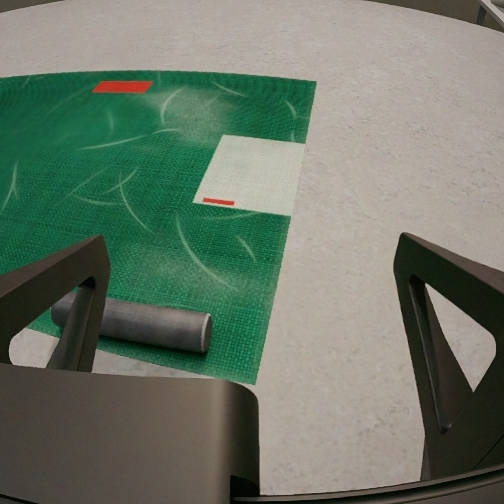

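Call:
execute_actions --actions '[{"rows":[[1.03,1.447,0.8,-0.885,0,-0.72,0.2, 0.3,0.1,0.1,-0.2,0,0,1],[1.03,1.447,0.8,-0.885,0,-0.72,0.12, 0.3,0.1,0.1,-0.2,0,0,1],[1.03,1.447,0.8,-0.885,0,-0.72,0.06, 0.3,0.1,0.1,-0.2,0,0,1],[1.03,1.447,0.8,-0.885,0,-0.72,0.0, 0.3,0.1,0.1,-0.2,0,0,1],[1.03,1.447,0.8,-0.885,0,-0.72,-0.05, 0.3,0.1,0.1,-0.2,0,0,1],[1.03,1.447,0.8,-0.885,0,-0.72,-0.1, 0.3,0.1,0.1,-0.2,0,0,1],[1.03,1.447,0.8,-0.885,0,-0.72,-0.14, 0.3,0.1,0.1,-0.2,0,0,1],[1.03,1.447,0.8,-0.885,0,-0.72,-0.18, 0.3,0.1,0.1,-0.2,0,0,1],[1.03,1.447,0.8,-0.885,0,-0.72,-0.22, 0.3,0.1,0.1,-0.2,0,0,1],[1.03,1.447,0.8,-0.885,0,-0.72,-0.26, 0.3,0.1,0.1,-0.2,0,0,1],[1.03,1.447,0.8,-0.885,0,-0.72,-0.3, 0.3,0.1,0.1,-0.2,0,0,1],[1.03,1.447,0.8,-0.885,0,-0.72,-0.33, 0.3,0.1,0.1,-0.2,0,0,1],[1.03,1.447,0.8,-0.885,0,-0.72,-0.36, 0.3,0.1,0.1,-0.2,0,0,1],[1.03,1.447,0.8,-0.885,0,-0.72,-0.39, 0.3,0.1,0.1,-0.2,0,0,1],[1.03,1.447,0.8,-0.885,0,-0.72,-0.42, 0.3,0.1,0.1,-0.2,0,0,1]]}]'

Call:
execute_actions --actions '[{"steps":18}]' --pictures true

Call:
execute_actions --actions '[{"rows":[[1.03,1.447,0.8,-0.885,0,-0.72,0.7, 0.3,0.1,0.1,-0.2,0,0,1],[1.03,1.447,0.8,-0.885,0,-0.72,0.7, 0.3,0.1,0.1,-0.2,0,0,1],[1.03,1.447,0.8,-0.885,0,-0.72,0.7, 0.3,0.1,0.1,-0.2,0,0,1],[1.03,1.447,0.8,-0.885,0,-0.72,0.7, 0.3,0.1,0.1,-0.2,0,0,1],[1.03,1.447,0.8,-0.885,0,-0.72,0.7, 0.3,0.1,0.1,-0.2,0,0,1],[1.03,1.447,0.8,-0.885,0,0.85,0.7, 0.3,0.1,0.1,-0.2,0,0,1]]}]'

Call:
execute_actions --actions '[{"steps":34}]' --pictures true

Scene clock: 9.63 s of 6600.00 s.
left_arm: end_effector_position=(+0.2073, +0.5157, +0.0272) grip_measured=-0.075 end_effector_quat_wxyz=(+0.005, +0.702, -0.712, +0.002) | right_arm: end_effector_position=(+0.2212, -0.3084, +0.1699) grip_measured=+1.000 end_effector_quat_wxyz=(+0.614, -0.081, +0.783, +0.056)
Joint positions: left_arm=[ 1.019  1.468  0.784 -0.897  0.003 -0.747  0.043] | right_arm=[ 0.288  0.106  0.081 -0.217 -0.004 -0.014  0.094]
Joint velocities: left_arm=[-0.015  0.005 -0.012 -0.002 -0.022  0.154 -0.047] | right_arm=[-0.005 -0.005  0.002 -0.017  0.007 -0.051  0.   ]
Motor temperatures (°C, as the motors report them): left_arm=[24 25 26 25 22 25] | right_arm=[25 23 31 22 22 25]
Steps of this call (steps 1 to 15: the robot went on to your last target; steps 16 to 33: nothing new was sent; steps 34 to 39: the first 6 steps of this action). Readings (joint positions):
34: left_arm=[1.019 1.468 0.784 -0.900 0.003 -0.786] | right_arm=[0.288 0.106 0.081 -0.217 -0.004 -0.014]
35: left_arm=[1.019 1.468 0.784 -0.899 0.003 -0.774] | right_arm=[0.288 0.106 0.081 -0.217 -0.004 -0.014]
37: left_arm=[1.019 1.468 0.784 -0.897 0.003 -0.758] | right_arm=[0.288 0.106 0.081 -0.217 -0.004 -0.014]
39: the state above

Scene clock: 10.23 s of 6600.00 s.
left_arm: end_effector_position=(+0.2064, +0.5167, +0.0275) grip_measured=-0.416 end_effector_quat_wxyz=(+0.004, +0.696, -0.718, -0.001) | right_arm: end_effector_position=(+0.2212, -0.3084, +0.1699) grip_measured=+1.000 end_effector_quat_wxyz=(+0.614, -0.081, +0.783, +0.056)
Joint positions: left_arm=[ 1.02   1.467  0.784 -0.897 -0.002 -0.73   0.027] | right_arm=[ 0.288  0.106  0.081 -0.217 -0.004 -0.014  0.094]
Joint velocities: left_arm=[ 0.005 -0.005  0.012 -0.007 -0.051 -0.007  0.   ] | right_arm=[-0.015 -0.005 -0.007 -0.017  0.125 -0.037  0.   ]
Motor temperatures (°C, as the motors report them): left_arm=[24 25 26 25 22 25] | right_arm=[25 23 31 22 22 25]
Kept back: nothing.
Steps of this call (steps 1 to 9: the last 9 steps of your previous action; steps 10 to 18: the robot went on to your last target). Readings (joint positions):
1: left_arm=[1.019 1.468 0.784 -0.896 0.003 -0.743] | right_arm=[0.288 0.106 0.081 -0.217 -0.004 -0.014]
2: left_arm=[1.019 1.468 0.784 -0.896 0.002 -0.740] | right_arm=[0.288 0.106 0.081 -0.217 -0.004 -0.014]
4: left_arm=[1.019 1.468 0.784 -0.896 0.001 -0.735] | right_arm=[0.288 0.106 0.081 -0.217 -0.004 -0.014]
8: left_arm=[1.019 1.467 0.784 -0.897 -0.002 -0.731] | right_arm=[0.288 0.106 0.081 -0.217 -0.004 -0.014]
18: the state above
camera_calibration (this result's frames):
cam_left_wrist: T_world_to_cam=[[0.999774, -0.0127143, -0.0170419, -0.200156], [0.0000328044, -0.800589, 0.599214, 0.403961], [-0.0212621, -0.599079, -0.800408, 0.460064], [0, 0, 0, 1]] pos_world=[0.209879, 0.596477, 0.122769]
cam_right_wrist: T_world_to_cam=[[0.184413, -0.982346, 0.0314337, -0.353161], [-0.7519, -0.161604, -0.639164, 0.230436], [0.63296, 0.0942351, -0.768428, 0.144844], [0, 0, 0, 1]] pos_world=[0.146712, -0.323337, 0.269689]

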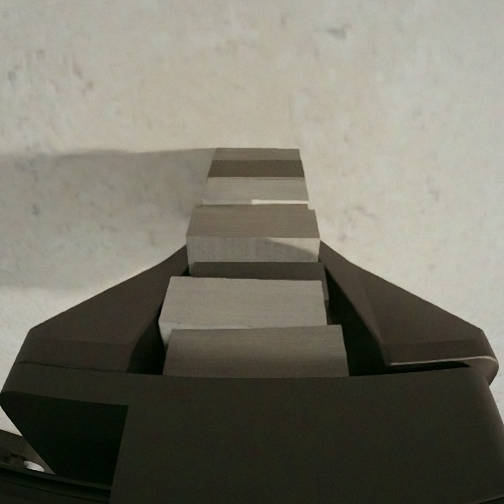

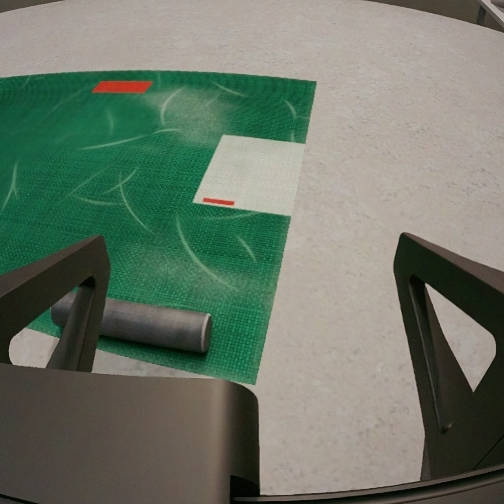

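Scene clock: 10.43 s of 6600.00 s.
left_arm: end_effector_position=(+0.2066, +0.5170, +0.0276) grip_measured=+0.692 end_effector_quat_wxyz=(+0.004, +0.667, -0.745, -0.001) | right_arm: end_effector_position=(+0.2212, -0.3084, +0.1699) grip_measured=+1.000 end_effector_quat_wxyz=(+0.614, -0.081, +0.783, +0.056)
Joint positions: left_arm=[ 1.02   1.467  0.784 -0.896 -0.002 -0.648  0.079] | right_arm=[ 0.288  0.106  0.081 -0.217 -0.004 -0.014  0.094]
Joint velocities: left_arm=[ 0.005  0.005 -0.002 -0.012 -0.037  2.938  0.011] | right_arm=[-0.005 -0.015 -0.017  0.007 -0.007 -0.007  0.   ]
Motor temperatures (°C, as the motors report them): left_arm=[24 25 26 25 22 25] | right_arm=[25 23 31 22 22 25]
Steps of this call (steps 1 to 6: the first 6 steps of this action). Readings (joint positions):
1: left_arm=[1.020 1.467 0.784 -0.897 -0.002 -0.729] | right_arm=[0.288 0.106 0.081 -0.217 -0.004 -0.014]
2: left_arm=[1.020 1.467 0.784 -0.896 -0.002 -0.729] | right_arm=[0.288 0.106 0.081 -0.217 -0.004 -0.014]
4: left_arm=[1.020 1.467 0.784 -0.896 -0.002 -0.728] | right_arm=[0.288 0.106 0.081 -0.217 -0.004 -0.014]
6: the state above

Scene clock: 11.57 s of 6600.00 s.
left_arm: end_effector_position=(+0.2066, +0.5170, +0.0276) grip_measured=+0.698 end_effector_quat_wxyz=(-0.003, +0.015, +1.000, -0.002) | right_arm: end_effector_position=(+0.2212, -0.3084, +0.1699) grip_measured=+1.000 end_effector_quat_wxyz=(+0.614, -0.081, +0.783, +0.056)
Joint positions: left_arm=[ 1.02   1.467  0.784 -0.896 -0.002  0.84   0.08 ] | right_arm=[ 0.288  0.106  0.081 -0.217 -0.004 -0.014  0.094]
Joint velocities: left_arm=[-0.005  0.005  0.017  0.012 -0.022 -0.007  0.001] | right_arm=[-0.005 -0.005 -0.002 -0.012 -0.051  0.051  0.   ]
Motor temperatures (°C, as the motors report them): left_arm=[24 25 26 25 22 25] | right_arm=[25 23 31 22 22 25]
Kept back: nothing.
Steps of this call (steps 1 to 9: the last 9 steps of your previous action; steps 10 to 34: the robot went on to your last target). Readings (joint positions):
1: left_arm=[1.020 1.467 0.784 -0.896 -0.002 -0.549] | right_arm=[0.288 0.106 0.081 -0.217 -0.004 -0.014]
2: left_arm=[1.020 1.467 0.784 -0.896 -0.002 -0.450] | right_arm=[0.288 0.106 0.081 -0.217 -0.004 -0.014]
4: left_arm=[1.020 1.467 0.784 -0.896 -0.002 -0.251] | right_arm=[0.288 0.106 0.081 -0.217 -0.004 -0.014]
8: left_arm=[1.020 1.467 0.784 -0.896 -0.002 0.145] | right_arm=[0.288 0.106 0.081 -0.217 -0.004 -0.014]
34: the state above
camera_calibration (this result's frames):
cam_left_wrist: T_world_to_cam=[[-0.0116688, -0.999914, -0.0060432, 0.518753], [-0.800012, 0.00571003, 0.599956, 0.152503], [-0.59987, 0.0118354, -0.80001, 0.264002], [0, 0, 0, 1]] pos_world=[0.286425, 0.514713, 0.122844]
cam_right_wrist: T_world_to_cam=[[0.184413, -0.982346, 0.0314337, -0.353161], [-0.7519, -0.161604, -0.639164, 0.230436], [0.63296, 0.0942351, -0.768428, 0.144844], [0, 0, 0, 1]] pos_world=[0.146712, -0.323337, 0.269689]

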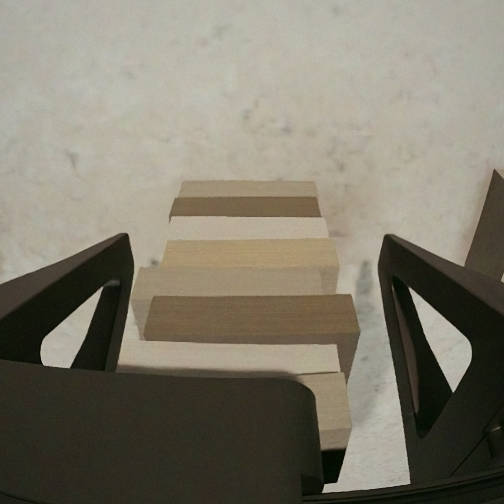

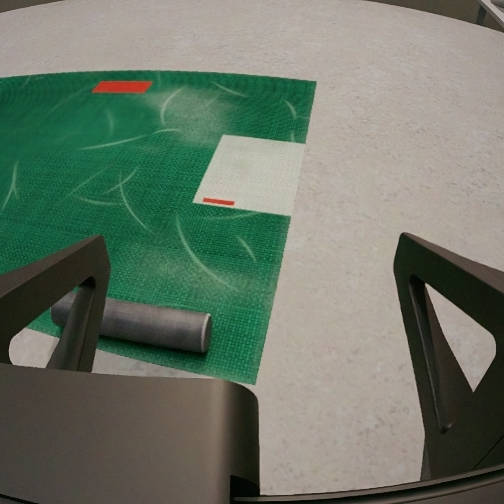

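Call:
execute_actions --actions '[{"rows":[[1.037,1.447,0.8,-0.877,0,0.85,0.5, 0.3,0.1,0.1,-0.2,0,0,1],[1.037,1.447,0.8,-0.877,0,0.85,0.4, 0.3,0.1,0.1,-0.2,0,0,1],[1.037,1.447,0.8,-0.877,0,0.85,0.33, 0.3,0.1,0.1,-0.2,0,0,1],[1.037,1.447,0.8,-0.877,0,0.85,0.28, 0.3,0.1,0.1,-0.2,0,0,1],[1.037,1.447,0.8,-0.877,0,0.85,0.23, 0.3,0.1,0.1,-0.2,0,0,1],[1.037,1.447,0.8,-0.877,0,0.85,0.18, 0.3,0.1,0.1,-0.2,0,0,1],[1.037,1.447,0.8,-0.877,0,0.85,0.14, 0.3,0.1,0.1,-0.2,0,0,1],[1.037,1.447,0.8,-0.877,0,0.85,0.1, 0.3,0.1,0.1,-0.2,0,0,1],[1.037,1.447,0.8,-0.877,0,0.85,0.06, 0.3,0.1,0.1,-0.2,0,0,1],[1.037,1.447,0.8,-0.877,0,0.85,0.02, 0.3,0.1,0.1,-0.2,0,0,1],[1.037,1.447,0.8,-0.877,0,0.85,-0.01, 0.3,0.1,0.1,-0.2,0,0,1],[1.037,1.447,0.8,-0.877,0,0.85,-0.04, 0.3,0.1,0.1,-0.2,0,0,1],[1.037,1.447,0.8,-0.877,0,0.85,-0.07, 0.3,0.1,0.1,-0.2,0,0,1],[1.037,1.447,0.8,-0.877,0,0.85,-0.1, 0.3,0.1,0.1,-0.2,0,0,1],[1.037,1.447,0.8,-0.877,0,0.85,-0.12, 0.3,0.1,0.1,-0.2,0,0,1]]}]'

Call:
execute_actions --actions '[{"steps":18}]' --pictures true

Call:
execute_actions --actions '[{"rows":[[1.037,1.447,0.8,-0.877,0,0.85,0.4, 0.3,0.1,0.1,-0.2,0,0,1],[1.037,1.447,0.8,-0.877,0,0.85,0.4, 0.3,0.1,0.1,-0.2,0,0,1],[1.037,1.447,0.8,-0.877,0,0.85,0.4, 0.3,0.1,0.1,-0.2,0,0,1],[1.037,1.447,0.8,-0.877,0,0.85,0.4, 0.3,0.1,0.1,-0.2,0,0,1],[1.037,1.447,0.8,-0.877,0,-0.735,0.4, 0.3,0.1,0.1,-0.2,0,0,1]]}]'

Call:
execute_actions --actions '[{"steps":30}]'

Call:
execute_actions --actions '[{"rows":[[1.037,1.447,0.8,-0.877,0,-0.735,0.1, 0.3,0.1,0.1,-0.2,0,0,1],[1.037,1.447,0.8,-0.877,0,-0.735,-0.1, 0.3,0.1,0.1,-0.2,0,0,1],[1.037,1.447,0.8,-0.877,0,-0.735,-0.25, 0.3,0.1,0.1,-0.2,0,0,1],[1.037,1.447,0.8,-0.877,0,-0.735,-0.3, 0.3,0.1,0.1,-0.2,0,0,1],[1.037,1.447,0.8,-0.877,0,-0.735,-0.33, 0.3,0.1,0.1,-0.2,0,0,1],[1.037,1.447,0.8,-0.877,0,-0.735,-0.36, 0.3,0.1,0.1,-0.2,0,0,1],[1.037,1.447,0.8,-0.877,0,-0.735,-0.38, 0.3,0.1,0.1,-0.2,0,0,1],[1.037,1.447,0.8,-0.877,0,-0.735,-0.4, 0.3,0.1,0.1,-0.2,0,0,1],[1.037,1.447,0.8,-0.877,0,-0.735,-0.42, 0.3,0.1,0.1,-0.2,0,0,1],[1.037,1.447,0.8,-0.877,0,-0.735,-0.44, 0.3,0.1,0.1,-0.2,0,0,1],[1.037,1.447,0.8,-0.877,0,-0.735,-0.46, 0.3,0.1,0.1,-0.2,0,0,1],[1.037,1.447,0.8,-0.877,0,-0.735,-0.475, 0.3,0.1,0.1,-0.2,0,0,1]]}]'

Call:
execute_actions --actions '[{"steps":15}]' --pictures true

Scene clock: 13.00 s of 6600.00 s.
left_arm: end_effector_position=(+0.2071, +0.5188, +0.0276) grip_measured=+0.205 end_effector_quat_wxyz=(-0.001, +0.015, +1.000, +0.001) | right_arm: end_effector_position=(+0.2212, -0.3084, +0.1699) grip_measured=+1.000 end_effector_quat_wxyz=(+0.614, -0.081, +0.783, +0.056)
Joint positions: left_arm=[ 1.023  1.467  0.784 -0.889 -0.002  0.843  0.057] | right_arm=[ 0.288  0.106  0.081 -0.217 -0.004 -0.014  0.094]
Joint velocities: left_arm=[ 0.005 -0.005 -0.002  0.002 -0.022 -0.051 -0.047] | right_arm=[ 0.005  0.005  0.002 -0.022  0.051 -0.051  0.   ]
Motor temperatures (°C, as the motors report them): left_arm=[24 26 26 25 22 25] | right_arm=[25 23 32 22 22 25]
Steps of this call (steps 1 to 15: the robot went on to your last target; steps 16 to 37: nothing new was sent; steps 38 to 43: the first 6 steps of this action). Readings (joint positions):
38: left_arm=[1.020 1.467 0.784 -0.895 -0.002 0.843] | right_arm=[0.288 0.106 0.081 -0.217 -0.004 -0.014]
39: left_arm=[1.021 1.467 0.784 -0.893 -0.002 0.843] | right_arm=[0.288 0.106 0.081 -0.217 -0.004 -0.014]
41: left_arm=[1.022 1.467 0.784 -0.890 -0.002 0.843] | right_arm=[0.288 0.106 0.081 -0.217 -0.004 -0.014]
43: the state above

Scene clock: 13.60 s of 6600.00 s.
left_arm: end_effector_position=(+0.2073, +0.5204, +0.0277) grip_measured=-0.067 end_effector_quat_wxyz=(+0.002, +0.013, +1.000, +0.002) | right_arm: end_effector_position=(+0.2212, -0.3084, +0.1699) grip_measured=+1.000 end_effector_quat_wxyz=(+0.614, -0.081, +0.783, +0.056)
Joint positions: left_arm=[ 1.026  1.466  0.784 -0.884 -0.001  0.843  0.044] | right_arm=[ 0.288  0.106  0.081 -0.217 -0.004 -0.014  0.094]
Joint velocities: left_arm=[-0.005 -0.015  0.007 -0.022 -0.022  0.007  0.   ] | right_arm=[ 0.015  0.024  0.007  0.007 -0.095  0.037  0.   ]
Motor temperatures (°C, as the motors report them): left_arm=[24 26 26 25 22 25] | right_arm=[25 23 32 22 22 25]
Kept back: nothing.
Steps of this call (steps 1 to 9: the last 9 steps of your previous action; steps 10 to 15: the robot went on to your last target; steps 16 to 18: nothing new was sent). Readings (joint positions):
1: left_arm=[1.023 1.467 0.784 -0.889 -0.002 0.843] | right_arm=[0.288 0.106 0.081 -0.217 -0.004 -0.014]
2: left_arm=[1.024 1.467 0.784 -0.888 -0.002 0.843] | right_arm=[0.288 0.106 0.081 -0.217 -0.004 -0.014]
4: left_arm=[1.025 1.467 0.784 -0.885 -0.002 0.843] | right_arm=[0.288 0.106 0.081 -0.217 -0.004 -0.014]
8: left_arm=[1.026 1.466 0.784 -0.884 -0.001 0.843] | right_arm=[0.288 0.106 0.081 -0.217 -0.004 -0.014]
18: the state above
All arms were judged still, so your last target was given up. Only a new action makes them travel on or press farther. Fingers that are still opening or closing keep moving.
camera_calibration (this result's frames):
cam_left_wrist: T_world_to_cam=[[-0.00814159, -0.999866, -0.0142199, 0.521601], [-0.805513, -0.00186849, 0.592576, 0.158283], [-0.592523, 0.0162788, -0.805389, 0.260807], [0, 0, 0, 1]] pos_world=[0.28628, 0.517581, 0.123674]
cam_right_wrist: T_world_to_cam=[[0.184413, -0.982346, 0.0314337, -0.353161], [-0.7519, -0.161604, -0.639164, 0.230436], [0.63296, 0.0942351, -0.768428, 0.144844], [0, 0, 0, 1]] pos_world=[0.146712, -0.323337, 0.269689]

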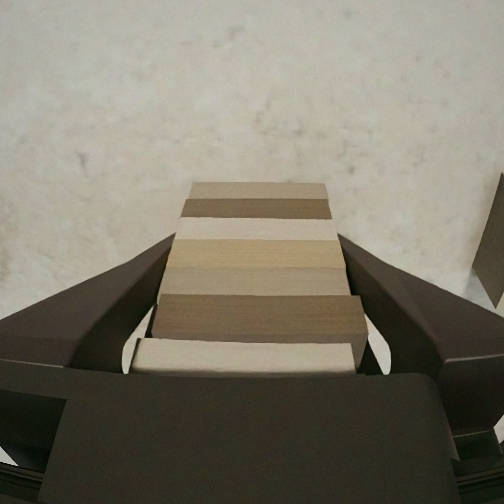

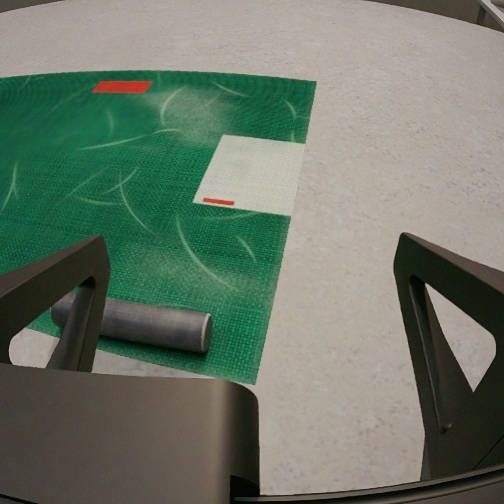

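Scene clock: 13.80 s of 6600.00 s.
left_arm: end_effector_position=(+0.2073, +0.5205, +0.0280) grip_measured=+0.397 end_effector_quat_wxyz=(+0.002, -0.077, +0.997, +0.002) | right_arm: end_effector_position=(+0.2212, -0.3084, +0.1699) grip_measured=+1.000 end_effector_quat_wxyz=(+0.614, -0.081, +0.783, +0.056)
Joint positions: left_arm=[ 1.026  1.465  0.784 -0.884 -0.001  0.663  0.066] | right_arm=[ 0.288  0.106  0.081 -0.217 -0.004 -0.014  0.094]
Joint velocities: left_arm=[-0.015 -0.005  0.002 -0.007  0.007 -2.777 -0.001] | right_arm=[-0.005 -0.015 -0.002 -0.012 -0.051 -0.022  0.   ]
Motor temperatures (°C, as the motors report them): left_arm=[24 26 26 25 22 25] | right_arm=[25 23 32 22 22 25]
Steps of this call (steps 1 to 6: the first 6 steps of this action). Readings (joint positions):
1: left_arm=[1.026 1.466 0.784 -0.884 -0.001 0.843] | right_arm=[0.288 0.106 0.081 -0.217 -0.004 -0.014]
2: left_arm=[1.026 1.466 0.784 -0.884 -0.001 0.843] | right_arm=[0.288 0.106 0.081 -0.217 -0.004 -0.014]
4: left_arm=[1.026 1.465 0.784 -0.884 -0.001 0.843] | right_arm=[0.288 0.106 0.081 -0.217 -0.004 -0.014]
6: the state above

Scene clock: 14.80 s of 6600.00 s.
left_arm: end_effector_position=(+0.2073, +0.5205, +0.0280) grip_measured=+0.398 end_effector_quat_wxyz=(-0.003, +0.696, -0.718, -0.000) | right_arm: end_effector_position=(+0.2212, -0.3084, +0.1699) grip_measured=+1.000 end_effector_quat_wxyz=(+0.614, -0.081, +0.783, +0.056)
Joint positions: left_arm=[ 1.026  1.465  0.784 -0.884 -0.001 -0.723  0.066] | right_arm=[ 0.288  0.106  0.081 -0.217 -0.004 -0.014  0.094]
Joint velocities: left_arm=[ 0.005 -0.015  0.012  0.002 -0.066 -0.095  0.001] | right_arm=[-0.024 -0.015 -0.012 -0.027  0.007  0.007  0.   ]
Motor temperatures (°C, as the motors report them): left_arm=[24 26 26 25 22 25] | right_arm=[25 23 32 22 22 25]
Kept back: nothing.
Steps of this call (steps 1 to 9: the last 9 steps of your previous action; steps 10 to 30: the robot went on to your last target). Readings (joint positions):
1: left_arm=[1.026 1.465 0.784 -0.884 -0.001 0.565] | right_arm=[0.288 0.106 0.081 -0.217 -0.004 -0.014]
2: left_arm=[1.026 1.465 0.784 -0.884 -0.001 0.465] | right_arm=[0.288 0.106 0.081 -0.217 -0.004 -0.014]
4: left_arm=[1.026 1.465 0.784 -0.884 -0.001 0.267] | right_arm=[0.288 0.106 0.081 -0.217 -0.004 -0.014]
8: left_arm=[1.026 1.465 0.784 -0.884 -0.001 -0.129] | right_arm=[0.288 0.106 0.081 -0.217 -0.004 -0.014]
30: the state above

Scene clock: 15.00 s of 6600.00 s.
left_arm: end_effector_position=(+0.2073, +0.5205, +0.0280) grip_measured=-0.343 end_effector_quat_wxyz=(-0.003, +0.697, -0.717, -0.000) | right_arm: end_effector_position=(+0.2212, -0.3084, +0.1699) grip_measured=+1.000 end_effector_quat_wxyz=(+0.614, -0.081, +0.783, +0.056)
Joint positions: left_arm=[ 1.026  1.465  0.784 -0.884 -0.001 -0.726  0.031] | right_arm=[ 0.288  0.106  0.081 -0.217 -0.004 -0.014  0.094]
Joint velocities: left_arm=[ 0.005 -0.015  0.012  0.002 -0.037  0.022 -0.03 ] | right_arm=[ 0.005 -0.015 -0.007 -0.012 -0.022 -0.022  0.   ]
Motor temperatures (°C, as the motors report them): left_arm=[24 26 26 25 22 25] | right_arm=[25 23 32 22 22 25]
Steps of this call (steps 1 to 6: the first 6 steps of this action). Readings (joint positions):
1: left_arm=[1.026 1.465 0.784 -0.884 -0.001 -0.724] | right_arm=[0.288 0.106 0.081 -0.217 -0.004 -0.014]
2: left_arm=[1.026 1.465 0.784 -0.884 -0.001 -0.724] | right_arm=[0.288 0.106 0.081 -0.217 -0.004 -0.014]
4: left_arm=[1.026 1.465 0.784 -0.884 -0.001 -0.726] | right_arm=[0.288 0.106 0.081 -0.217 -0.004 -0.014]
6: the state above

Scene clock: 15.50 s of 6600.00 s.
left_arm: end_effector_position=(+0.2069, +0.5209, +0.0280) grip_measured=-0.443 end_effector_quat_wxyz=(-0.003, +0.698, -0.716, -0.001) | right_arm: end_effector_position=(+0.2212, -0.3084, +0.1699) grip_measured=+1.000 end_effector_quat_wxyz=(+0.614, -0.081, +0.783, +0.056)
Joint positions: left_arm=[ 1.027  1.465  0.784 -0.884 -0.002 -0.727  0.026] | right_arm=[ 0.288  0.106  0.081 -0.217 -0.004 -0.014  0.094]
Joint velocities: left_arm=[ 0.005 -0.015  0.012 -0.002 -0.095  0.125 -0.002] | right_arm=[-0.005 -0.005  0.002  0.017  0.022  0.007  0.   ]
Motor temperatures (°C, as the motors report them): left_arm=[24 26 26 25 22 25] | right_arm=[25 23 32 22 22 25]
Kept back: nothing.
Steps of this call (steps 1 to 9: the last 9 steps of your previous action; steps 10 to 15: the robot went on to your last target). Readings (joint positions):
1: left_arm=[1.026 1.465 0.784 -0.884 -0.001 -0.726] | right_arm=[0.288 0.106 0.081 -0.217 -0.004 -0.014]
2: left_arm=[1.026 1.465 0.784 -0.884 -0.001 -0.726] | right_arm=[0.288 0.106 0.081 -0.217 -0.004 -0.014]
4: left_arm=[1.027 1.465 0.784 -0.884 -0.002 -0.727] | right_arm=[0.288 0.106 0.081 -0.217 -0.004 -0.014]
8: left_arm=[1.027 1.465 0.784 -0.884 -0.002 -0.727] | right_arm=[0.288 0.106 0.081 -0.217 -0.004 -0.014]
15: the state above
All arms were judged still, so your last target was given up. Only a new action makes them travel on or press farther. Fingers that are still opening or closing keep moving.
camera_calibration (this result's frames):
cam_left_wrist: T_world_to_cam=[[0.99994, -0.00800536, -0.00748447, -0.203273], [-0.00204083, -0.807018, 0.590524, 0.411053], [-0.0107675, -0.590473, -0.806986, 0.456511], [0, 0, 0, 1]] pos_world=[0.209016, 0.599657, 0.12414]
cam_right_wrist: T_world_to_cam=[[0.184413, -0.982346, 0.0314337, -0.353161], [-0.7519, -0.161604, -0.639164, 0.230436], [0.63296, 0.0942351, -0.768428, 0.144844], [0, 0, 0, 1]] pos_world=[0.146712, -0.323337, 0.269689]

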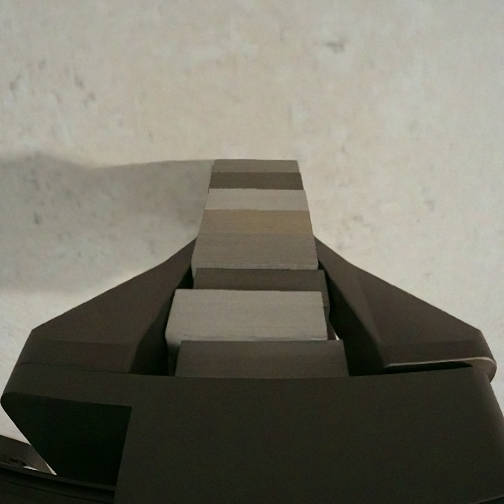

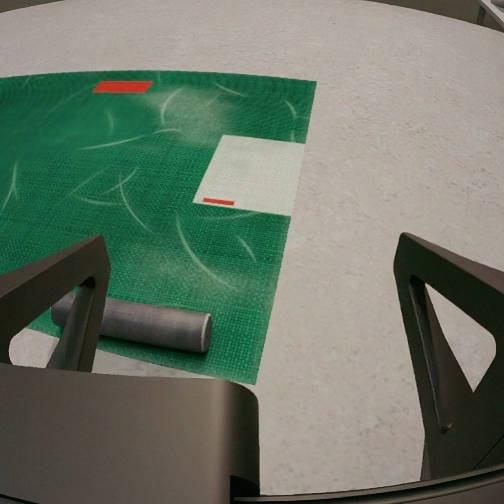

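Call:
execute_actions --actions '[{"rows":[[1.037,1.447,0.81,-0.884,0,-0.735,0.0, 0.3,0.1,0.1,-0.2,0,0,1],[1.037,1.447,0.82,-0.884,0,-0.735,0.0, 0.3,0.1,0.1,-0.2,0,0,1],[1.037,1.443,0.83,-0.895,0,-0.735,0.0, 0.3,0.1,0.1,-0.2,0,0,1],[1.037,1.437,0.835,-0.908,0,-0.735,0.0, 0.3,0.1,0.1,-0.2,0,0,1],[1.037,1.431,0.84,-0.92,0,-0.735,0.0, 0.3,0.1,0.1,-0.2,0,0,1],[1.037,1.425,0.845,-0.932,0,-0.735,0.0, 0.3,0.1,0.1,-0.2,0,0,1],[1.037,1.419,0.849,-0.944,0,-0.735,0.0, 0.3,0.1,0.1,-0.2,0,0,1],[1.037,1.414,0.852,-0.955,0,-0.735,0.0, 0.3,0.1,0.1,-0.2,0,0,1],[1.037,1.41,0.855,-0.964,0,-0.735,0.0, 0.3,0.1,0.1,-0.2,0,0,1]]}]'

Call:
execute_actions --actions '[{"steps":16}]'

Scene clock: 16.27 s of 6600.00 s.
left_arm: end_effector_position=(+0.2048, +0.5187, +0.0300) grip_measured=-0.003 end_effector_quat_wxyz=(+0.004, +0.698, -0.716, -0.001) | right_arm: end_effector_position=(+0.2212, -0.3084, +0.1699) grip_measured=+1.000 end_effector_quat_wxyz=(+0.614, -0.081, +0.783, +0.056)
Joint positions: left_arm=[ 1.027  1.462  0.787 -0.904 -0.002 -0.727  0.047] | right_arm=[ 0.288  0.106  0.081 -0.217 -0.004 -0.014  0.094]
Joint velocities: left_arm=[ 0.005 -0.083  0.061 -0.286  0.066 -0.037  0.   ] | right_arm=[-0.005 -0.005  0.007 -0.002 -0.022  0.066  0.   ]
Motor temperatures (°C, as the motors report them): left_arm=[24 26 27 25 22 25] | right_arm=[25 23 33 22 22 25]
Steps of this call (steps 1 to 17: nothing new was sent; steps 18 to 23: the first 6 steps of this action). Readings (joint positions):
18: left_arm=[1.027 1.465 0.784 -0.884 -0.002 -0.727] | right_arm=[0.288 0.106 0.081 -0.217 -0.004 -0.014]
19: left_arm=[1.027 1.465 0.784 -0.884 -0.002 -0.727] | right_arm=[0.288 0.106 0.081 -0.217 -0.004 -0.014]
21: left_arm=[1.027 1.465 0.784 -0.888 -0.002 -0.727] | right_arm=[0.288 0.106 0.081 -0.217 -0.004 -0.014]
23: the state above

Scene clock: 16.80 s of 6600.00 s.
left_arm: end_effector_position=(+0.2059, +0.5198, +0.0492) grip_measured=-0.002 end_effector_quat_wxyz=(-0.001, +0.698, -0.716, -0.001) | right_arm: end_effector_position=(+0.2212, -0.3084, +0.1699) grip_measured=+1.000 end_effector_quat_wxyz=(+0.614, -0.081, +0.783, +0.056)
Joint positions: left_arm=[ 1.027  1.424  0.81  -0.955 -0.002 -0.727  0.047] | right_arm=[ 0.288  0.106  0.081 -0.217 -0.004 -0.014  0.094]
Joint velocities: left_arm=[ 0.015  0.005 -0.002 -0.022 -0.022 -0.037  0.001] | right_arm=[ 0.015 -0.005 -0.012 -0.002  0.007 -0.051  0.   ]
Motor temperatures (°C, as the motors report them): left_arm=[24 26 27 25 22 25] | right_arm=[25 23 33 22 22 25]
Kept back: nothing.
Steps of this call (steps 1 to 9: the last 9 steps of your previous action; steps 10 to 16: the robot went on to your last target). Readings (joint positions):
1: left_arm=[1.027 1.458 0.790 -0.914 -0.002 -0.727] | right_arm=[0.288 0.106 0.081 -0.217 -0.004 -0.014]
2: left_arm=[1.027 1.454 0.792 -0.925 -0.002 -0.727] | right_arm=[0.288 0.106 0.081 -0.217 -0.004 -0.014]
4: left_arm=[1.027 1.441 0.799 -0.944 -0.002 -0.727] | right_arm=[0.288 0.106 0.081 -0.217 -0.004 -0.014]
8: left_arm=[1.027 1.425 0.808 -0.954 -0.002 -0.727] | right_arm=[0.288 0.106 0.081 -0.217 -0.004 -0.014]
16: the state above


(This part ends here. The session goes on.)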